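# Divide a tall magnet-block stack into two equal stacks

## Task

Take the tall stack of magnet blocks apart and rebuild it on the bench as two tidy stacks of the same height, without toppling the neighbouring row, which must stay upright and roughly grouped. The stacks must stand unsupported at the end, not held up by the robot, and the grippers must have released everything and withdrawn.

## Robot and tools

Robot: two arms, left_arm and right_arm, each with six joints and a parallel gripper. Knocking or placing anything off the table fails the job. Hard contact or pressing between the two arms can end the scene. Occasionally a held part gets a short tug or a loose object gets nudged.

Frame: all result poses share one scene frame. The origin sits on the table top midway between the arms, +x points out across the table, +z points up, and left_arm sits on the +y side. The names left and right do not refer to image sides. Gripper fingers point along the gripper's +z and close along its y axis. end_effector_position, in metres, is the point between the finger pads, roughly 1 cm short of the tips, and it gets less accurate at long reach. Orientation is end_effector_quat_wxyz.

Joint order (every row and every per-joint list): elbow, shoulder, waist, wrist roll, wrist pitch, wrist yaw. Use this order only. Stated ranges in rad: waist -2.618 to 3.054, shoulder 0.000 to 3.142, elbow 0.000 to 3.142, wrist pitch -1.571 to 1.571, wrist yaw -1.571 to 1.571, wrist roll -2.094 to 2.094. The true end of a joint may be up to 0.036 rad off in either direction.

Row format: one flat list of 14 numbers, each in [-1, 1], always covering both arms. The first 7 are left_arm: six joint values in the order above, then opening. The last 7 are the same for right_arm. Joint values are scaled offsets, not poses. 1.0 equals 1.202 rad for the waist, 1.258 for the shoulder, 1.238 for the elbow, 2.073 for wrist pitch, and 2.022 for wrist yaw and wrist roll. Opening is absolute: +1 is fully open, -1 is closed.

execute_actions(actions): a list of actions run one after another. Each action is a table of up to 15 rows, and each row lasts one control step of 1/30 s. If a table has fewer rows, its last row is repeated to fill 15 steps. Joint values in every row are offsets from the angles the arm had when that action began, not from the previous row. For the first action of a call, the reference is the last reported angles. An empty list just returns state and images. If an action would push any joint more than 0.036 rad beyond its range, measured from that action's starting angles, it is rejected for both arms. A malformed action, or a first action that fails this check, rejects the whole call. A request past a joint's real end is clipped there, and the result may then say "joint sent to its limit". If that line is missing, the joint is not necessarily free to go further.

move(target, speed, blocking): target is one 14-number row. Its joint offsets count from the "Joint positions" in the latest result that shows them. Finger openings are sent at the start. All joints follow paths that finish together, so the hand usually travels on a curve. speed is in rad/s, from 0.01 to 2 (default 0.5), and applies to the joint with the longest way to go. A path shorter than 0.5 s is slowed down, and one longer than 10 s is cut off short of the target. The paths ignore obstacles and the other arm. Faster moves, or targets set further past a contact, hit and press harder. The "move:" line reports how it ended (done, off_target, moving, held, fault), limits=held or limits=none, and the joint on each arm furthest from target. held means a check blocked the last step. After limits=held the arm may suddenly speed up. With blocking=false the call returns after 0.5 s while the motion continues. Until a result shows the move has ended, other moves and actions are rejected, so use wait or stop first.

wait(seconds): 0 to 10. The arms keep their last command, and a running move continues. stop(): brakes a running move. It needs room to stop, more at high speed, and the fingers still finish their motion. zoom_image(camera, region): a closer view of the latest image from cam_high, cam_low, cam_left_wrist or cam_right_wrist. region is [x0, y0, x1, y1] in pixels, origin top-left, at most 504 by 504. finished_scene(scene): ends the current scene, identified by its number. It cannot be undone, and the result reports success. Replying without any tool call ends everything.

Results: "Joint positions" and "Joint velocities" give one block per arm: six joints in rad or rad/s, then finger gap in m (0.094 fully open). "Joint targets" are the angles the joints are currently being driven to, and these can drift on their own. grip_measured is the opening on the command scale, with a fixed per-gripper error of about 1 mm. "joint command not followed" means the clearance check changed some joint targets, while the rest of the row was still applied. FAULT and OVER-TEMPERATURE FAULT lines mean an arm stopped.

Motion limits: on each step, a joint's target may lead its measured angle by at most 0.202 rad for the waist, 0.258 for the shoulder, 0.238 for the elbow, 0.573 for wrist pitch, and 0.522 for wrist yaw and roll. Targets that would move the hand more than 70 mm are scaled back, so large offsets take several actions. Finish incomplete motions with a new command. Zero offsets can let an arm sag. To hold position, send offsets back to the desired angles in the first call of a reply, then zeros, and add more whenever a joint falls short. The simulation keeps running while you compose a reply.

Gripping: command an opening about 0.03 below grip_measured for a firm hold, or closer to it for a lighter one. Finger force is capped around 50 to 62 N per pad, with a brief spike at first contact. Holding loads heats motors. At 75 °C a MOTOR HOT warning appears. At 90 °C that arm halts for 10 s. At 100 °C the arm goes limp and drops. Avoid drops, slips, slams and hard pushes. Place blocks gently, open the grippers, and move clear before finishing.

Each tool is called after "Request:" in YAML: its name, and indented under it one key for each argument.

## Session

Request:
execute_actions:
  actions: []

Scene clock: 0.00 s.
left_arm: end_effector_position=(+0.5518, +0.2123, +0.3174) grip_measured=+1.000 end_effector_quat_wxyz=(+0.580, -0.054, +0.749, -0.316) | right_arm: end_effector_position=(+0.2092, -0.4742, +0.3446) grip_measured=+1.000 end_effector_quat_wxyz=(+0.518, +0.434, +0.733, -0.083)
Joint names: [elbow, shoulder, waist, wrist roll, wrist pitch, wrist yaw]
Joint positions: left_arm=[ 1.286  1.651 -0.036 -0.504  0.221  0.469  0.094] | right_arm=[ 1.248  1.011 -1.085  0.212 -0.73  -0.314  0.094]
Joint velocities: left_arm=[ 0.007  0.007 -0.007 -0.037  0.037 -0.037  0.   ] | right_arm=[-0.007 -0.007 -0.022 -0.022 -0.007  0.081  0.   ]
Joint targets: left_arm=[1.298 1.639 -0.036 -0.502 0.224 0.470] | right_arm=[1.257 1.004 -1.085 0.211 -0.729 -0.317]

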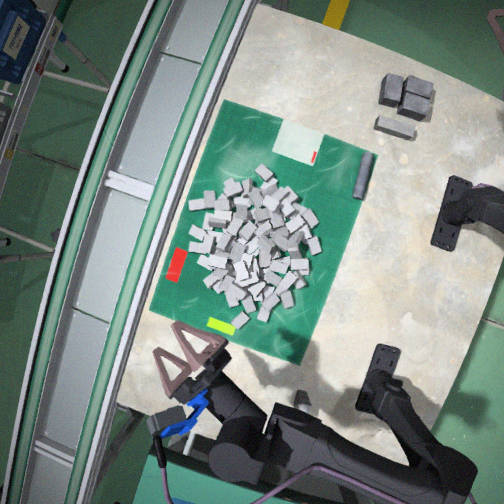

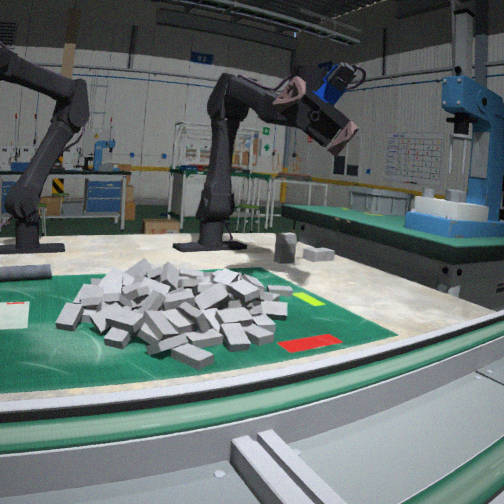

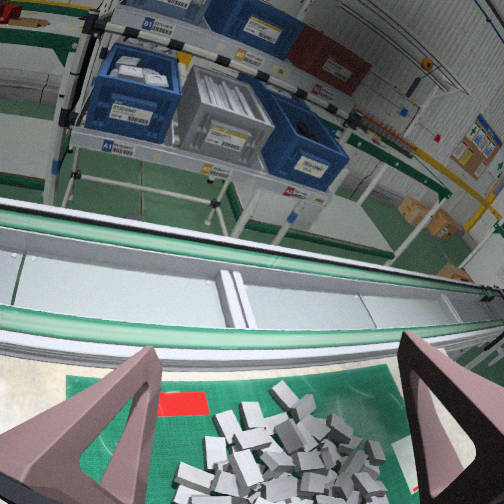

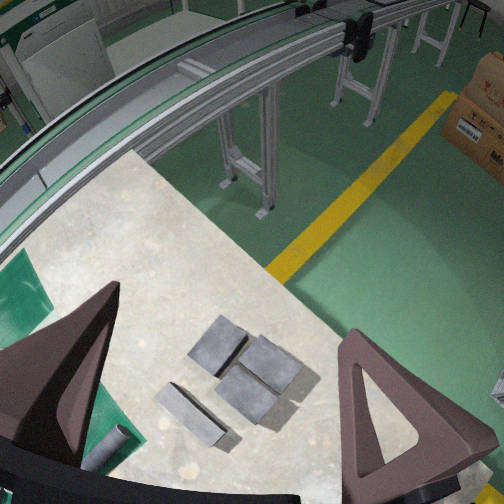

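Request:
zoom_image:
  camera: "cam_low"
  region: [250,210,370,290]

Request:
move:
  target: [-0.3,-0.6,0.03,0.249,-0.6,-0.232,1,0,0,0,0,0,0,1]
  speed: 1

Region (250, 210, 370, 290) of cam_low's 504x504 image, scaled by 4.200, with more detail than that image has.

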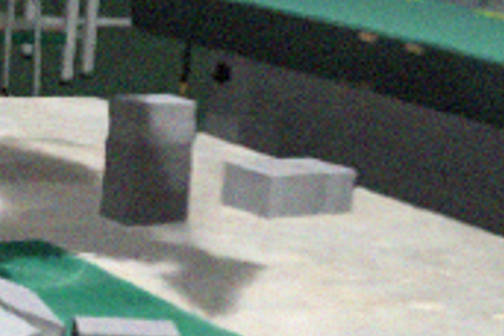

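Scene clock: 4.67 s.
left_arm: end_effector_position=(+0.2665, +0.2846, +0.1821) grip_measured=+1.000 end_effector_quat_wxyz=(+0.282, -0.038, +0.959, +0.005) | right_arm: end_effector_position=(+0.2092, -0.4742, +0.3446) grip_measured=+1.000 end_effector_quat_wxyz=(+0.518, +0.434, +0.733, -0.083)
Joint names: [elbow, shoulder, waist, wrist roll, wrist pitch, wrist yaw]
Joint positions: left_arm=[ 0.928  0.913 -0.007 -0.006 -1.015  0.01   0.094] | right_arm=[ 1.248  1.011 -1.085  0.212 -0.73  -0.314  0.094]
Joint velocities: left_arm=[ 0.002  0.002 -0.007  0.007 -0.022 -0.007  0.   ] | right_arm=[ 0.017 -0.012 -0.002 -0.007  0.037 -0.007  0.   ]
Joint targets: left_arm=[0.915 0.897 0.000 -0.001 -1.023 -0.000] | right_arm=[1.248 1.011 -1.085 0.212 -0.730 -0.314]
move: done; limits=none; left_arm: farthest joint: the shoulder, 0.017 radians from its target (0.755 radians at the start); right_arm: farthest joint: the waist, 0.000 radians from its target (0.000 radians at the start)

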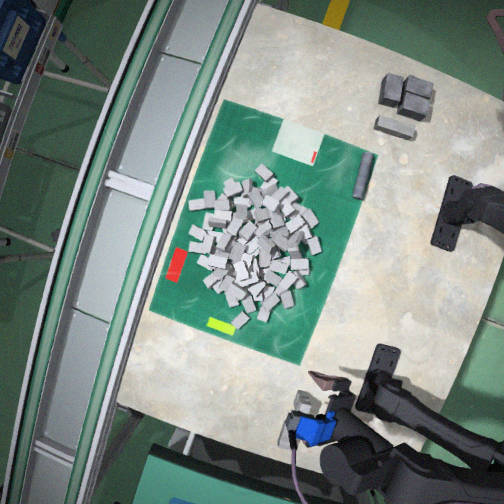

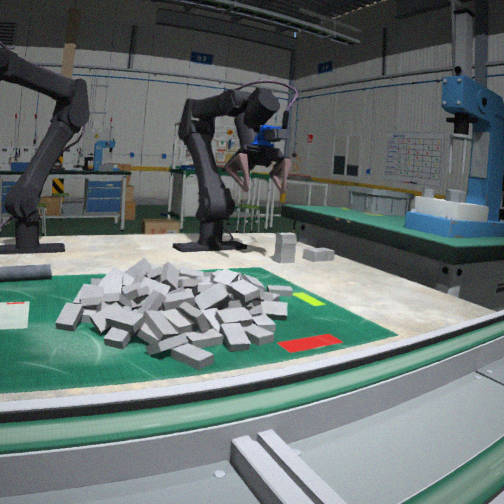

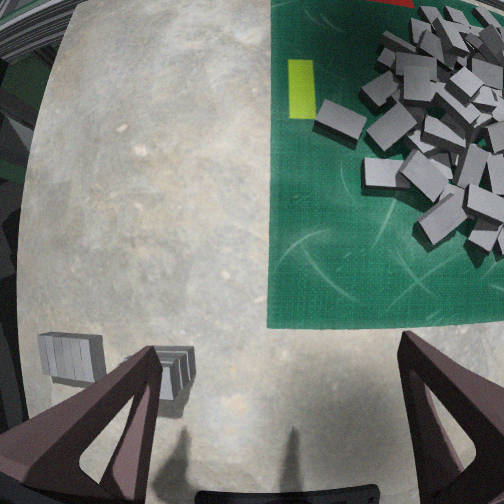

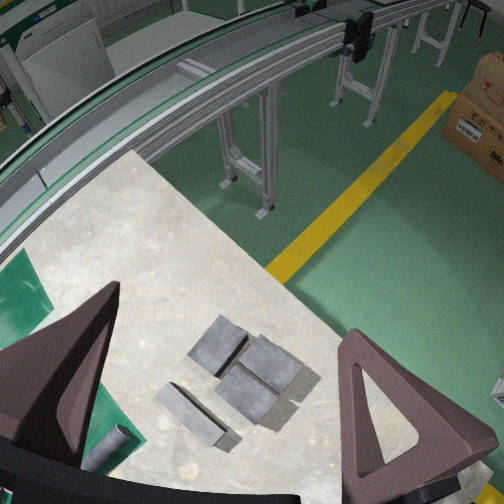

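Request:
move:
  target: [0.1,0.2,0.17,0,-0.15,0,1,0,0,0,0,0,0,1]
  speed: 0.6

Request:
zoom_image:
  camera: "cam_low"
  region: [230,170,370,290]

Scene clock: 9.73 s.
left_arm: end_effector_position=(+0.2157, +0.3187, +0.1370) grip_measured=+1.000 end_effector_quat_wxyz=(+0.053, -0.139, +0.989, +0.002) | right_arm: end_effector_position=(+0.2092, -0.4742, +0.3446) grip_measured=+1.000 end_effector_quat_wxyz=(+0.518, +0.434, +0.733, -0.083)
Joint names: [elbow, shoulder, waist, wrist roll, wrist pitch, wrist yaw]
Joint positions: left_arm=[ 1.015  1.163  0.191 -0.006 -1.317  0.01   0.094] | right_arm=[ 1.248  1.011 -1.085  0.212 -0.73  -0.314  0.094]
Joint velocities: left_arm=[-0.017  0.012  0.002 -0.022 -0.007  0.022  0.   ] | right_arm=[-0.027  0.002  0.012  0.081 -0.022 -0.022  0.   ]
Joint targets: left_arm=[1.052 1.165 0.197 -0.006 -1.326 0.011] | right_arm=[1.248 1.011 -1.085 0.212 -0.730 -0.314]
move: off_target (left_arm); limits=none; left_arm: farthest joint: the elbow, 0.037 radians from its target (0.124 radians at the start); right_arm: farthest joint: the waist, 0.000 radians from its target (0.000 radians at the start)

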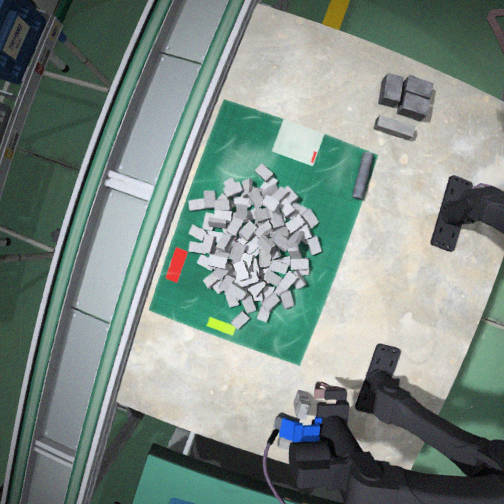

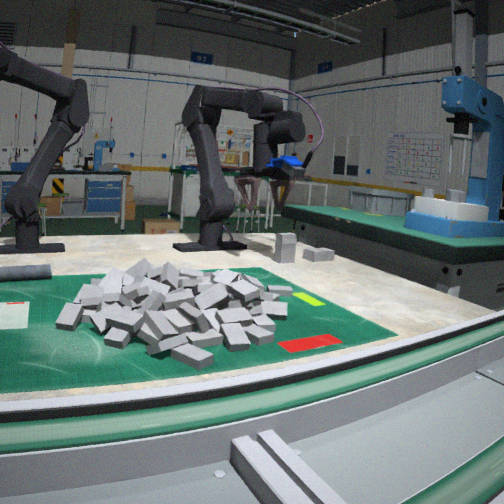

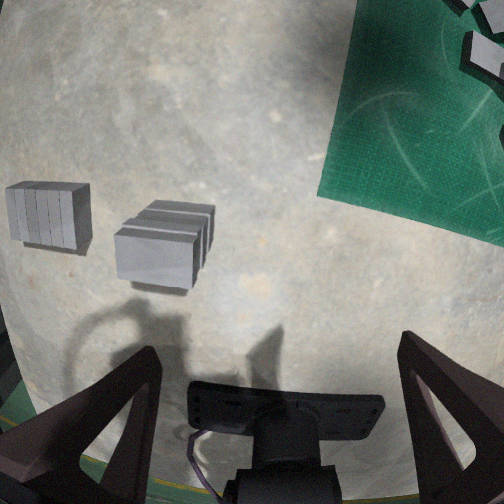

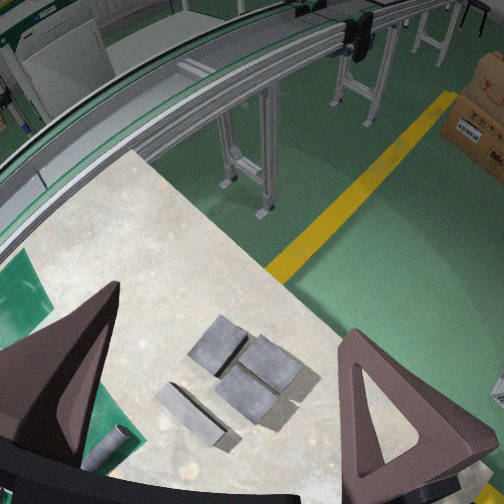

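Region (230, 170, 370, 290) of cam_low's 504x504 image, scaled by 3.600, with more detail than that image has; it fills the top 432 rows of this view, and the rest is white.

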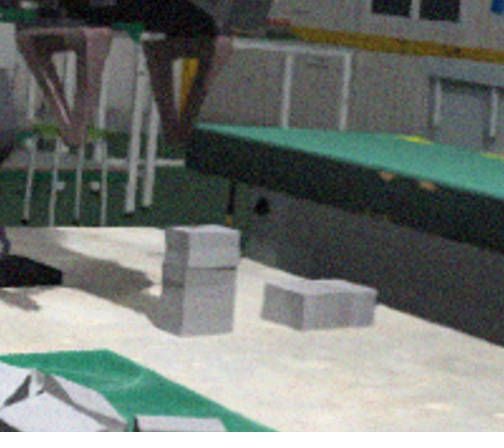

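Request:
move:
  target: [0.2,0.257,0.17,0,0,0,1,0,0,0,0,0,0,1]
  speed: 0.5

Request:
zoom_image:
  camera: "cam_low"
  region: [260,200,340,280]

Scene clock: 22.63 s.
left_arm: end_effector_position=(+0.2516, +0.3798, +0.1280) grip_measured=+1.000 end_effector_quat_wxyz=(-0.002, -0.237, +0.972, -0.006) | right_arm: end_effector_position=(+0.2092, -0.4742, +0.3446) grip_measured=+1.000 end_effector_quat_wxyz=(+0.518, +0.434, +0.733, -0.083)
Joint names: [elbow, shoulder, waist, wrist roll, wrist pitch, wrist yaw]
Joint positions: left_arm=[ 1.226  1.487  0.39  -0.006 -1.317  0.01   0.094] | right_arm=[ 1.248  1.011 -1.085  0.212 -0.73  -0.314  0.094]
Joint velocities: left_arm=[ 0.007  0.012 -0.022  0.007 -0.022 -0.081  0.   ] | right_arm=[-0.002 -0.002  0.007  0.022 -0.051 -0.051  0.   ]
Joint targets: left_arm=[1.262 1.486 0.395 -0.006 -1.317 0.010] | right_arm=[1.248 1.011 -1.085 0.212 -0.730 -0.314]
move: off_target (left_arm); limits=none; left_arm: farthest joint: the elbow, 0.036 radians from its target (0.248 radians at the start); right_arm: farthest joint: the waist, 0.000 radians from its target (0.000 radians at the start)

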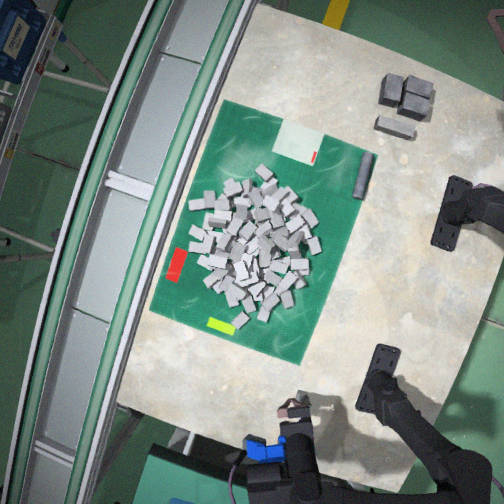

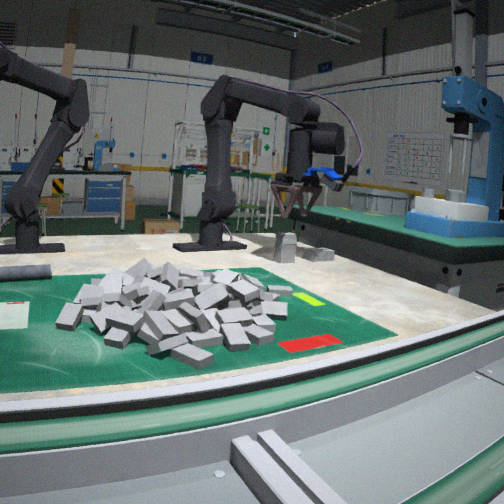

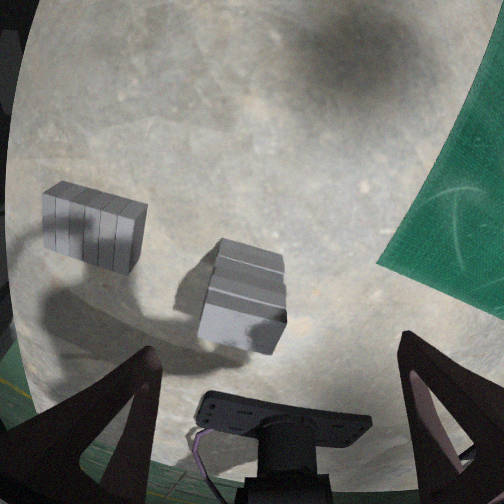

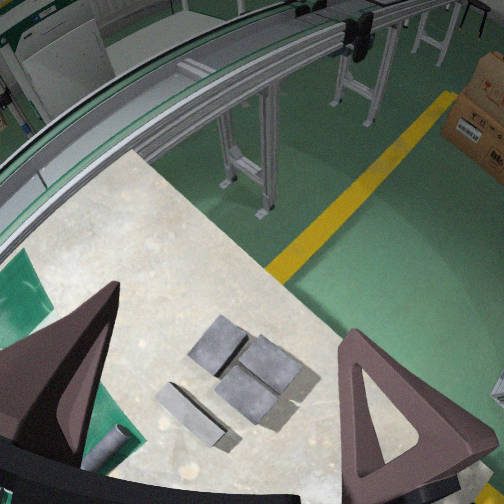

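Region (260, 200, 340, 280) of cam_low's 504x504 image, scaled by 6.300, with more detail than that image has.

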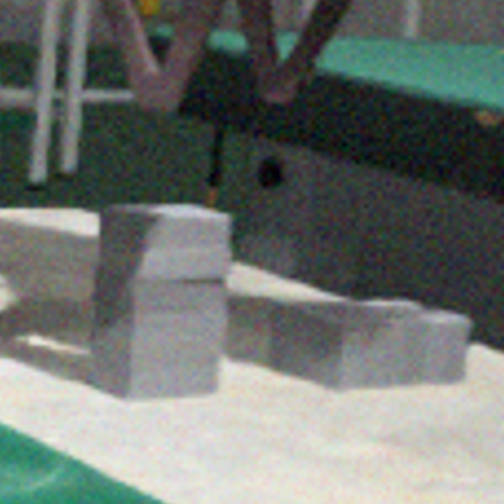

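Request:
move:
  target: [-0.03,0.02,0,0.15,0.04,0,1,0,0,0,0,0,0,1]
  speed: 0.3

Request:
zoom_image:
  camera: "cam_left_wrist"
  region: [130,200,380,450]

Scene clock: 28.63 s.
left_arm: end_effector_position=(+0.2626, +0.3854, +0.1179) grip_measured=+1.000 end_effector_quat_wxyz=(+0.012, -0.090, +0.996, -0.001) | right_arm: end_effector_position=(+0.2092, -0.4742, +0.3446) grip_measured=+1.000 end_effector_quat_wxyz=(+0.518, +0.434, +0.733, -0.083)
Joint names: [elbow, shoulder, waist, wrist roll, wrist pitch, wrist yaw]
Joint positions: left_arm=[ 1.206  1.509  0.39   0.292 -1.246  0.01   0.094] | right_arm=[ 1.248  1.011 -1.085  0.212 -0.73  -0.314  0.094]
Joint velocities: left_arm=[-0.022  0.007  0.017 -0.037 -0.007  0.051  0.   ] | right_arm=[ 0.012 -0.032  0.012 -0.051 -0.022  0.007  0.   ]
Joint targets: left_arm=[1.189 1.512 0.390 0.297 -1.234 0.010] | right_arm=[1.248 1.011 -1.085 0.212 -0.730 -0.314]
move: done; limits=none; left_arm: farthest joint: the elbow, 0.017 radians from its target (0.037 radians at the start); right_arm: farthest joint: the waist, 0.000 radians from its target (0.000 radians at the start)

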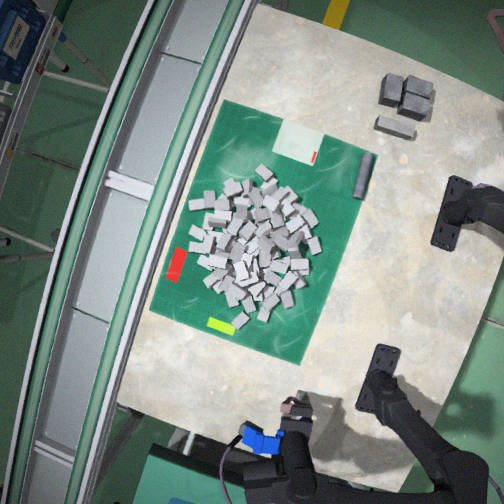

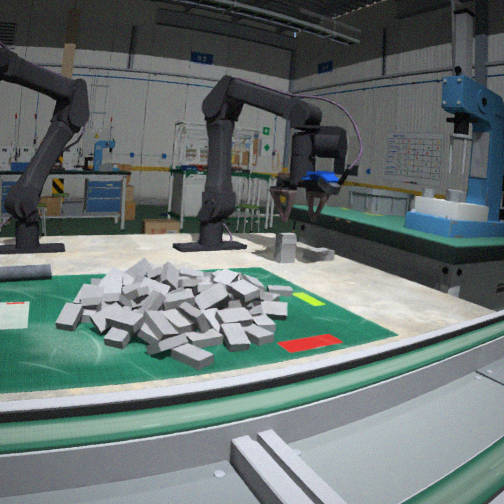

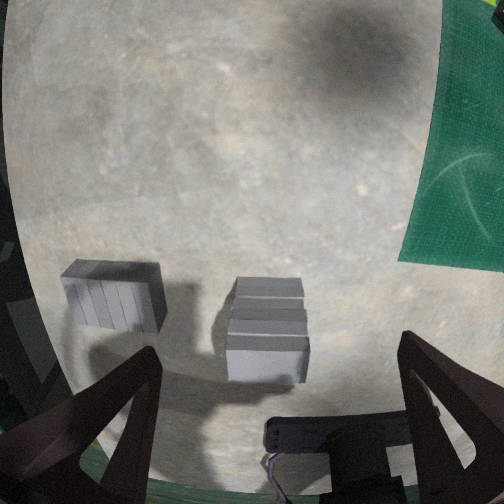

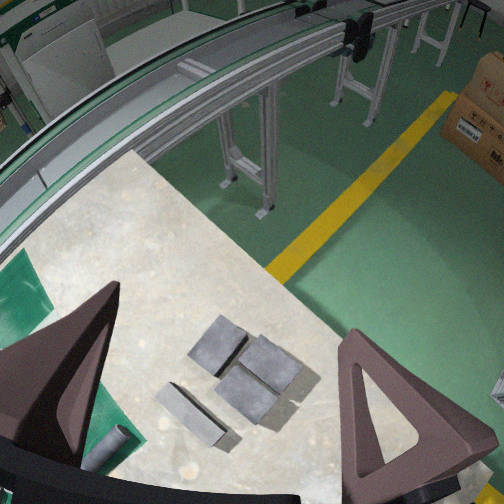

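Region (130, 200, 380, 450) of cam_left_wrist's 504x504 image, scaled by 2.016, with more detail than that image has.

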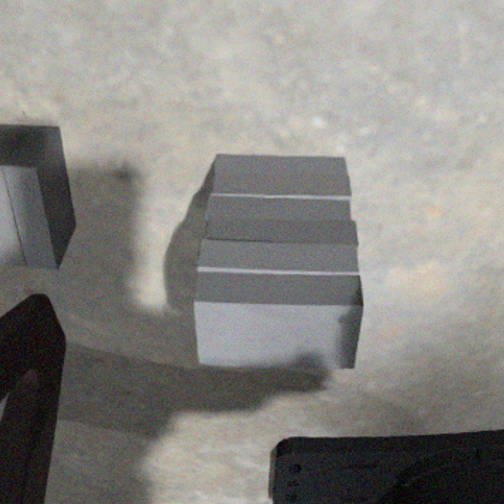

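Request:
move:
  target: [-0.12,-0.06,0.03,0.02,0.023,0,0.5,0,0,0,0,0,0,1]
  speed: 0.3

Request:
zoom_image:
  camera: "cam_low"
  region: [250,190,340,280]

Scene clock: 35.63 s.
left_arm: end_effector_position=(+0.2351, +0.3789, +0.0961) grip_measured=+0.502 end_effector_quat_wxyz=(-0.009, -0.087, +0.996, -0.010) | right_arm: end_effector_position=(+0.2092, -0.4742, +0.3446) grip_measured=+1.000 end_effector_quat_wxyz=(+0.518, +0.434, +0.733, -0.083)
Joint names: [elbow, shoulder, waist, wrist roll, wrist pitch, wrist yaw]
Joint positions: left_arm=[ 1.071  1.456  0.419  0.327 -1.21   0.01   0.071] | right_arm=[ 1.248  1.011 -1.085  0.212 -0.73  -0.314  0.094]
Joint velocities: left_arm=[-0.012 -0.017  0.017 -0.051 -0.051 -0.007 -0.   ] | right_arm=[-0.002 -0.002 -0.002 -0.022 -0.022 -0.007  0.   ]
Joint targets: left_arm=[1.057 1.433 0.426 0.332 -1.198 0.010] | right_arm=[1.248 1.011 -1.085 0.212 -0.730 -0.314]
move: off_target (left_arm); limits=none; left_arm: farthest joint: the shoulder, 0.023 radians from its target (0.075 radians at the start); right_arm: farthest joint: the waist, 0.000 radians from its target (0.000 radians at the start)

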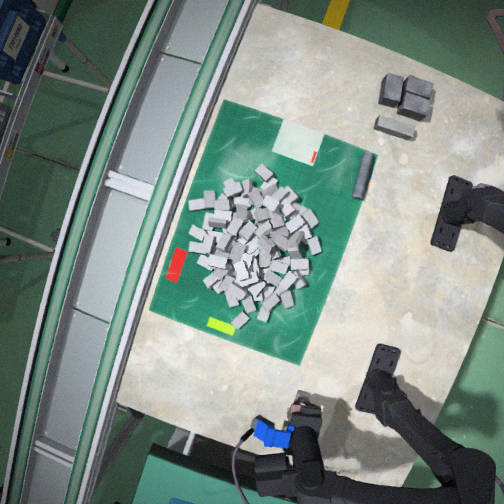

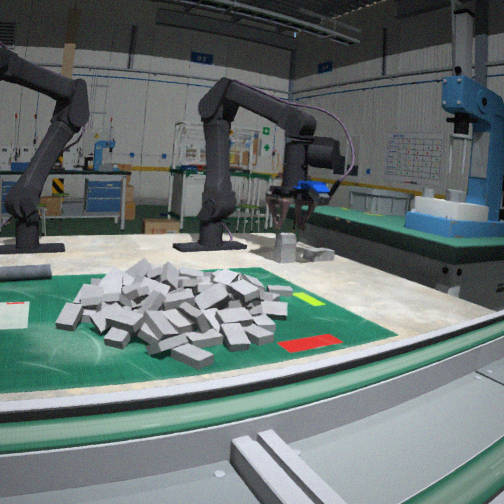

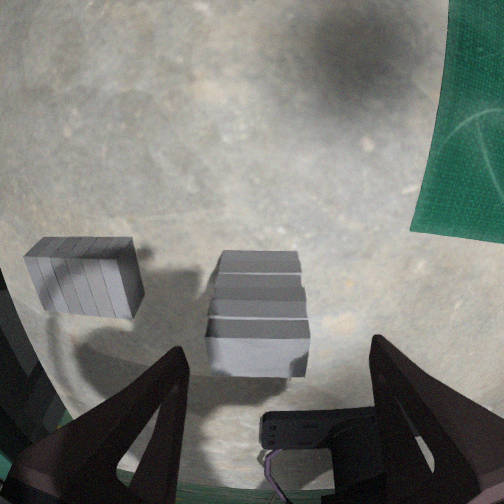

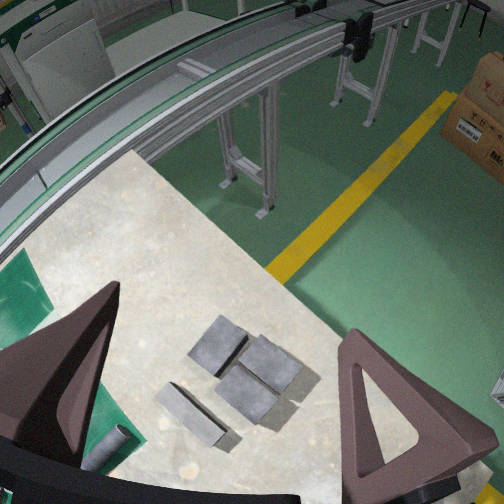

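Region (250, 190, 340, 280) of cam_low's 504x504 image, scaled by 5.600, with more detail than that image has.

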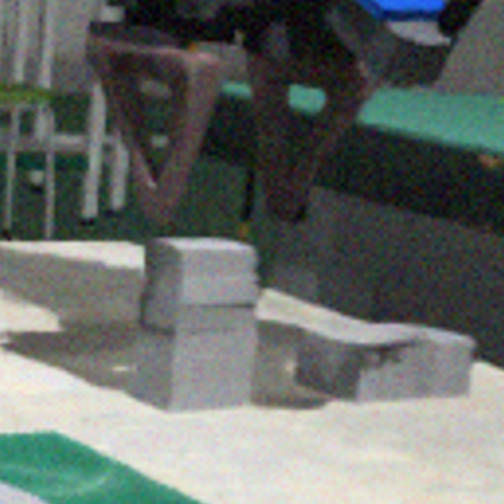

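Request:
move:
  target: [-0.14,-0.05,0.01,0,0.07,0,1,0,0,0,0,0,0,1]
  speed: 0.2

Request:
zoom_image:
  camera: "cam_low"
  region: [250,190,340,280]

Scene clock: 41.30 s.
left_arm: end_effector_position=(+0.2230, +0.3735, +0.0650) grip_measured=+1.000 end_effector_quat_wxyz=(-0.003, -0.090, +0.996, -0.007) | right_arm: end_effector_position=(+0.2092, -0.4742, +0.3446) grip_measured=+1.000 end_effector_quat_wxyz=(+0.518, +0.434, +0.733, -0.083)
Joint names: [elbow, shoulder, waist, wrist roll, wrist pitch, wrist yaw]
Joint positions: left_arm=[ 0.912  1.418  0.424  0.327 -1.077  0.01   0.094] | right_arm=[ 1.248  1.011 -1.085  0.212 -0.73  -0.314  0.094]
Joint velocities: left_arm=[-0.017 -0.022 -0.007  0.037  0.022  0.007  0.   ] | right_arm=[-0.002  0.002  0.017 -0.037  0.037 -0.022  0.   ]
Joint targets: left_arm=[0.898 1.394 0.431 0.327 -1.065 0.010] | right_arm=[1.248 1.011 -1.085 0.212 -0.730 -0.314]
move: off_target (left_arm); limits=none; left_arm: farthest joint: the shoulder, 0.025 radians from its target (0.063 radians at the start); right_arm: farthest joint: the waist, 0.000 radians from its target (0.000 radians at the start)

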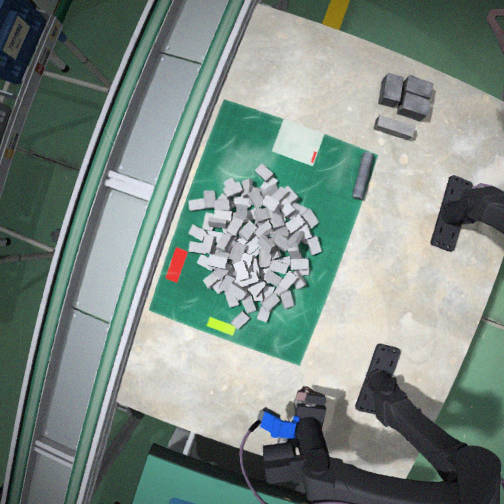

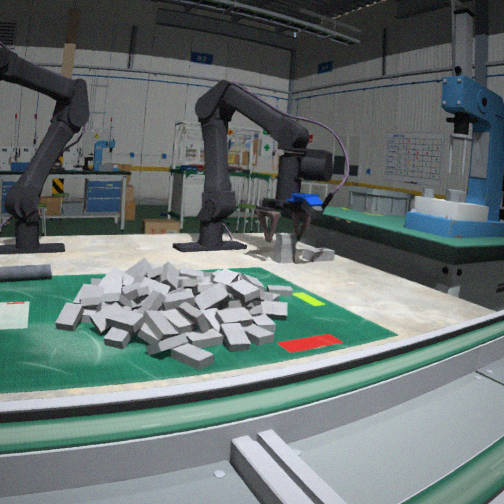

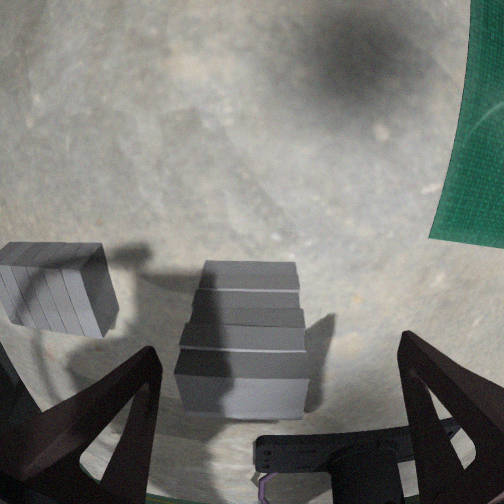

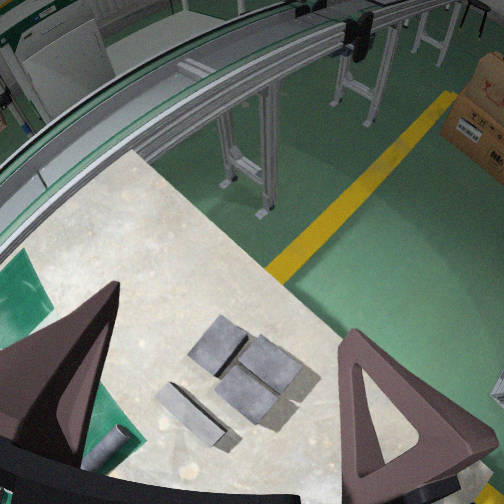

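Region (250, 190, 340, 280) of cam_low's 504x504 image, scaled by 5.600, with more detail than that image has.

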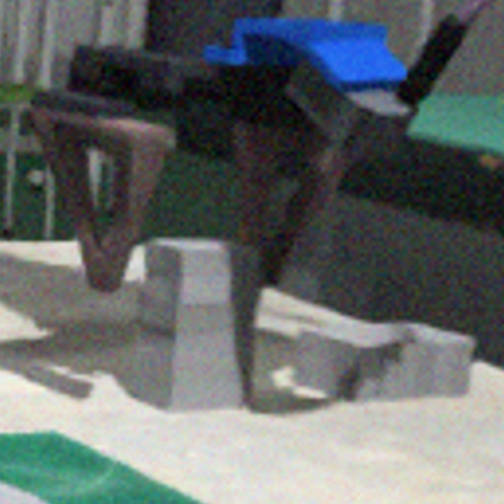

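Request:
move:
  target: [-0.045,0.02,0.055,0.03,0.04,0,1,0,0,0,0,0,0,1]
  speed: 0.2

Request:
move:
  target: [0,0,0,0,0,0,0,0,0,0,0,0,0,1]

Request:
zoom_image:
  camera: "cam_low"
  region: [250,190,340,280]

Scene clock: 44.83 s.
left_arm: end_effector_position=(+0.2186, +0.3862, +0.0502) grip_measured=+1.000 end_effector_quat_wxyz=(-0.000, -0.092, +0.996, -0.006) | right_arm: end_effector_position=(+0.2092, -0.4742, +0.3446) grip_measured=+1.000 end_effector_quat_wxyz=(+0.518, +0.434, +0.733, -0.083)
Joint names: [elbow, shoulder, waist, wrist roll, wrist pitch, wrist yaw]
Joint positions: left_arm=[ 0.87   1.44   0.483  0.382 -1.006  0.01   0.094] | right_arm=[ 1.248  1.011 -1.085  0.212 -0.73  -0.314  0.094]
Joint velocities: left_arm=[-0.012 -0.022 -0.012 -0.007  0.022  0.007  0.   ] | right_arm=[ 0.002  0.002 -0.007  0.007  0.081  0.037  0.   ]
Joint targets: left_arm=[0.856 1.443 0.490 0.388 -0.994 0.010] | right_arm=[1.248 1.011 -1.085 0.212 -0.730 -0.314]
move: done; limits=none; left_arm: farthest joint: the elbow, 0.014 radians from its target (0.056 radians at the start); right_arm: farthest joint: the waist, 0.000 radians from its target (0.000 radians at the start)

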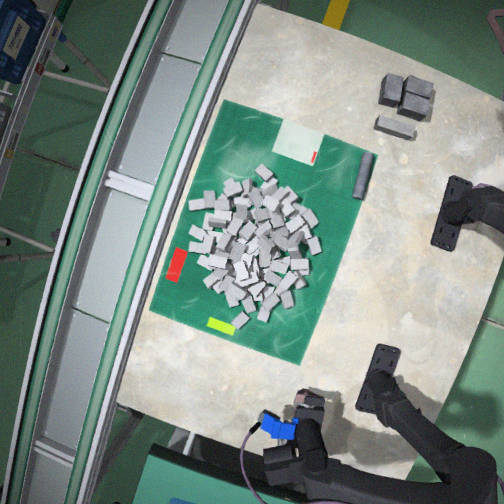

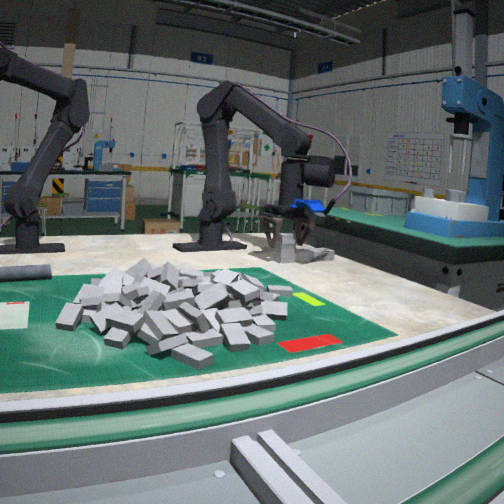

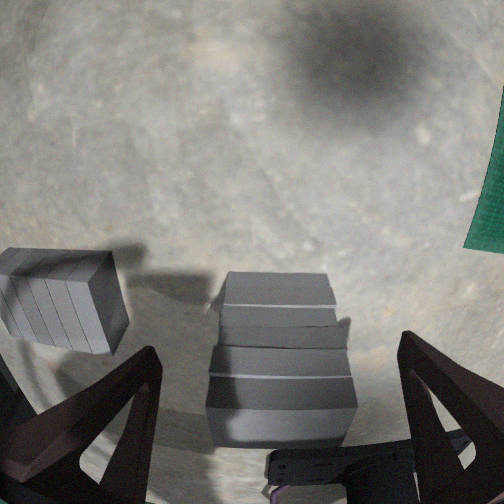

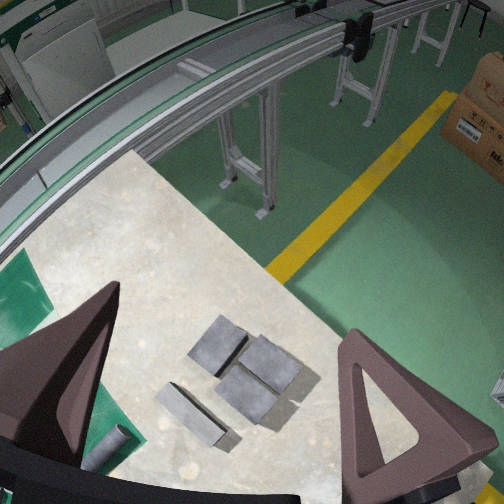

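Scene clock: 45.33 s.
left_arm: end_effector_position=(+0.2188, +0.3861, +0.0502) grip_measured=+0.002 end_effector_quat_wxyz=(+0.000, -0.092, +0.996, -0.006) | right_arm: end_effector_position=(+0.2092, -0.4742, +0.3446) grip_measured=+1.000 end_effector_quat_wxyz=(+0.518, +0.434, +0.733, -0.083)
Joint names: [elbow, shoulder, waist, wrist roll, wrist pitch, wrist yaw]
Joint positions: left_arm=[ 0.87   1.44   0.483  0.382 -1.006  0.012  0.047] | right_arm=[ 1.248  1.011 -1.085  0.212 -0.73  -0.314  0.094]
Joint velocities: left_arm=[ 0.017  0.002 -0.012 -0.037 -0.022 -0.051 -0.001] | right_arm=[-0.012 -0.002 -0.007 -0.081 -0.066 -0.051  0.   ]
Joint targets: left_arm=[0.870 1.440 0.483 0.382 -1.006 0.010] | right_arm=[1.248 1.011 -1.085 0.212 -0.730 -0.314]
move: done; limits=none; left_arm: farthest joint: the wrist yaw, 0.002 radians from its target (0.000 radians at the start); right_arm: farthest joint: the waist, 0.000 radians from its target (0.000 radians at the start)

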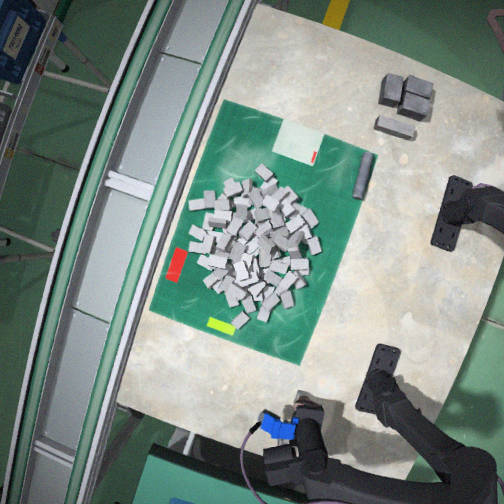

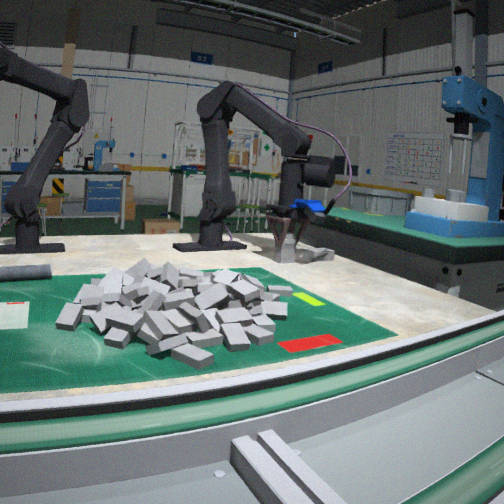

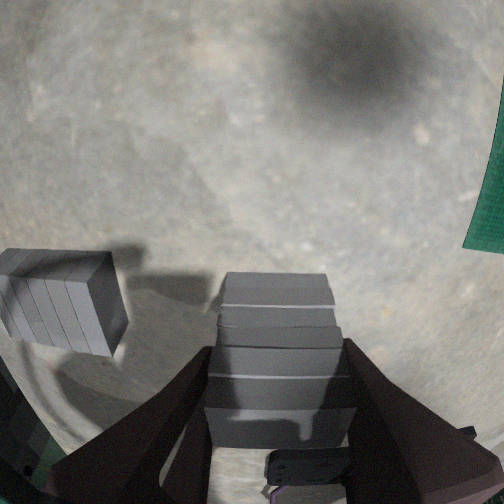

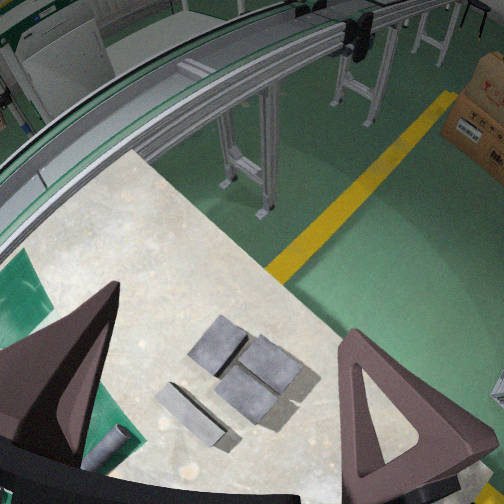

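Region (250, 190, 340, 280) of cam_low's 504x504 image, scaled by 5.600, with more detail than that image has.

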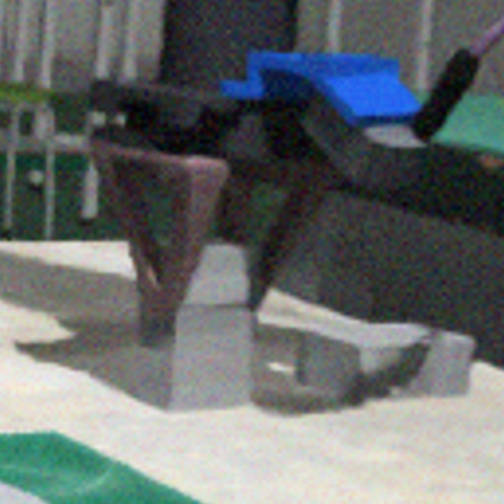

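Request:
move:
  target: [0,0,0,0,0,0,-0.22,0,0,0,0,0,0,1]

Request:
move:
  target: [0.13,0,0,0,-0.06,0,-0.22,0,0,0,0,0,0,1]
  speed: 0.15

Request:
zoom_image:
  camera: "cam_low"
  region: [250,190,340,280]

Scene clock: 48.30 s.
left_arm: end_effector_position=(+0.2189, +0.3859, +0.0502) grip_measured=-0.058 end_effector_quat_wxyz=(+0.001, -0.092, +0.996, -0.007) | right_arm: end_effector_position=(+0.2092, -0.4742, +0.3446) grip_measured=+1.000 end_effector_quat_wxyz=(+0.518, +0.434, +0.733, -0.083)
Joint names: [elbow, shoulder, waist, wrist roll, wrist pitch, wrist yaw]
Joint positions: left_arm=[ 0.87   1.44   0.483  0.382 -1.006  0.013  0.044] | right_arm=[ 1.248  1.011 -1.085  0.212 -0.73  -0.314  0.094]
Joint velocities: left_arm=[ 0.002 -0.007 -0.007  0.022 -0.022  0.037 -0.   ] | right_arm=[-0.007 -0.007 -0.007  0.037 -0.051 -0.066  0.   ]
Joint targets: left_arm=[0.870 1.440 0.483 0.382 -1.006 0.012] | right_arm=[1.248 1.011 -1.085 0.212 -0.730 -0.314]
move: done; limits=none; left_arm: farthest joint: the wrist yaw, 0.001 radians from its target (0.000 radians at the start); right_arm: farthest joint: the waist, 0.000 radians from its target (0.000 radians at the start)

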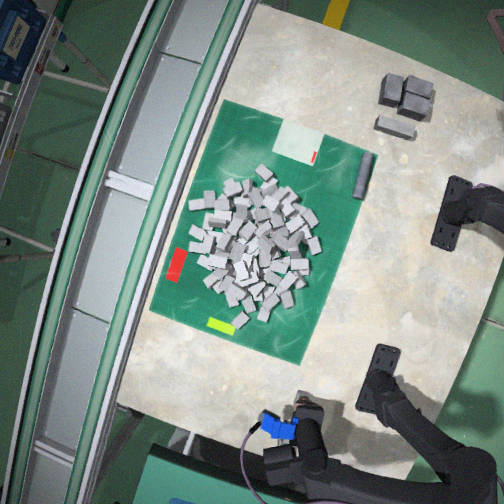

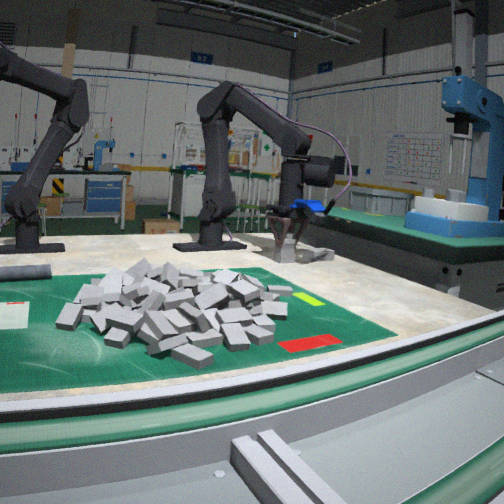

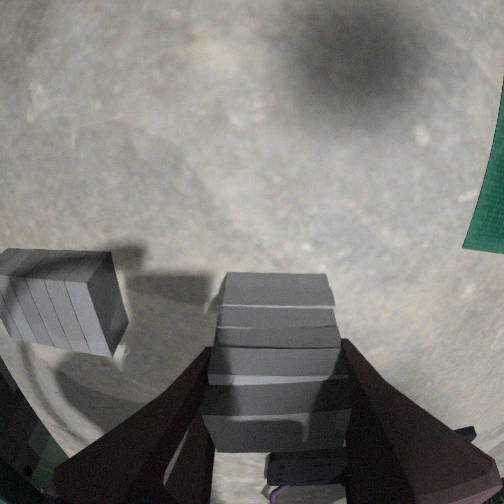

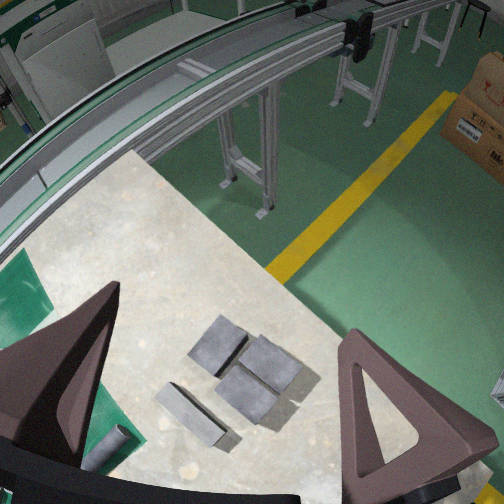

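Scene clock: 49.97 s.
left_arm: end_effector_position=(+0.2268, +0.3910, +0.0787) grip_measured=-0.058 end_effector_quat_wxyz=(+0.002, -0.092, +0.996, -0.006) | right_arm: end_effector_position=(+0.2092, -0.4742, +0.3446) grip_measured=+1.000 end_effector_quat_wxyz=(+0.518, +0.434, +0.733, -0.083)
Joint names: [elbow, shoulder, waist, wrist roll, wrist pitch, wrist yaw]
Joint positions: left_arm=[ 0.989  1.443  0.483  0.382 -1.12   0.013  0.044] | right_arm=[ 1.248  1.011 -1.085  0.212 -0.73  -0.314  0.094]
Joint velocities: left_arm=[ 0.017 -0.017 -0.027 -0.007 -0.037  0.037 -0.001] | right_arm=[ 0.007  0.002  0.002 -0.007 -0.037 -0.007  0.   ]
Joint targets: left_arm=[1.031 1.440 0.483 0.382 -1.130 0.013] | right_arm=[1.248 1.011 -1.085 0.212 -0.730 -0.314]
move: off_target (left_arm); limits=none; left_arm: farthest joint: the elbow, 0.042 radians from its target (0.161 radians at the start); right_arm: farthest joint: the waist, 0.000 radians from its target (0.000 radians at the start)

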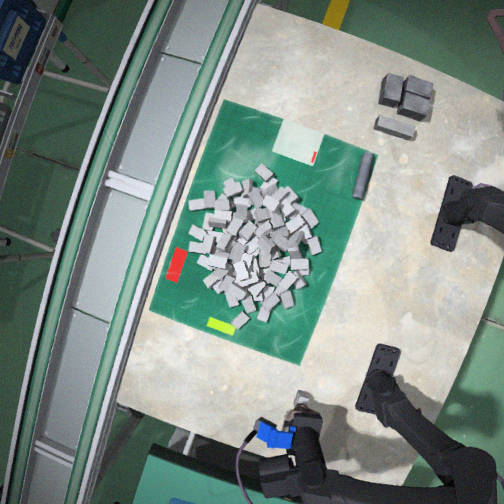

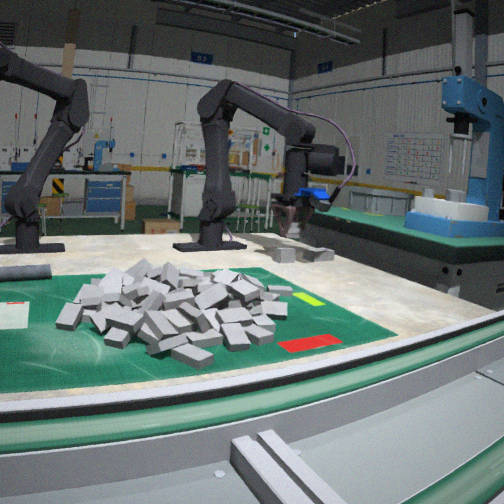

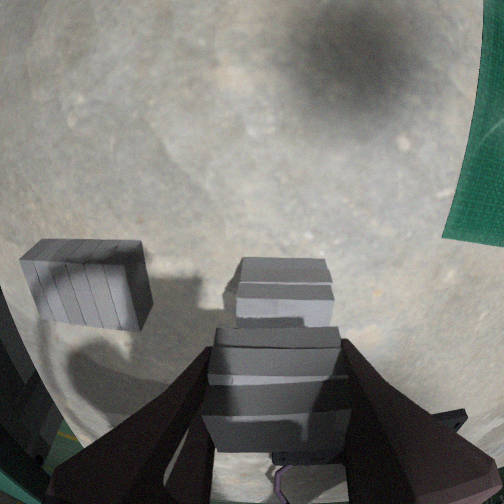

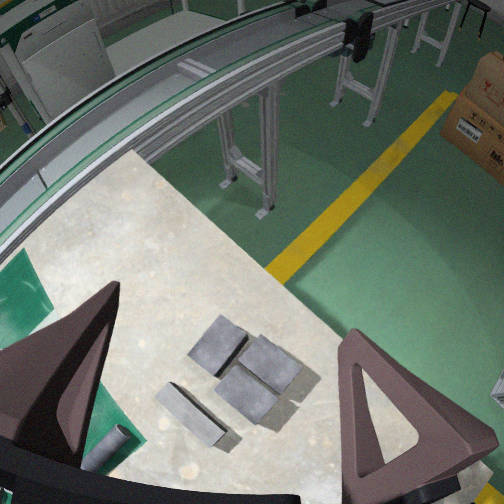

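Region (250, 190, 340, 280) of cam_low's 504x504 image, scaled by 5.600, with more detail than that image has.

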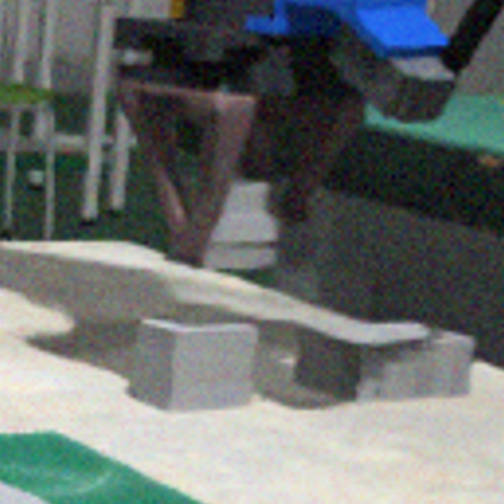

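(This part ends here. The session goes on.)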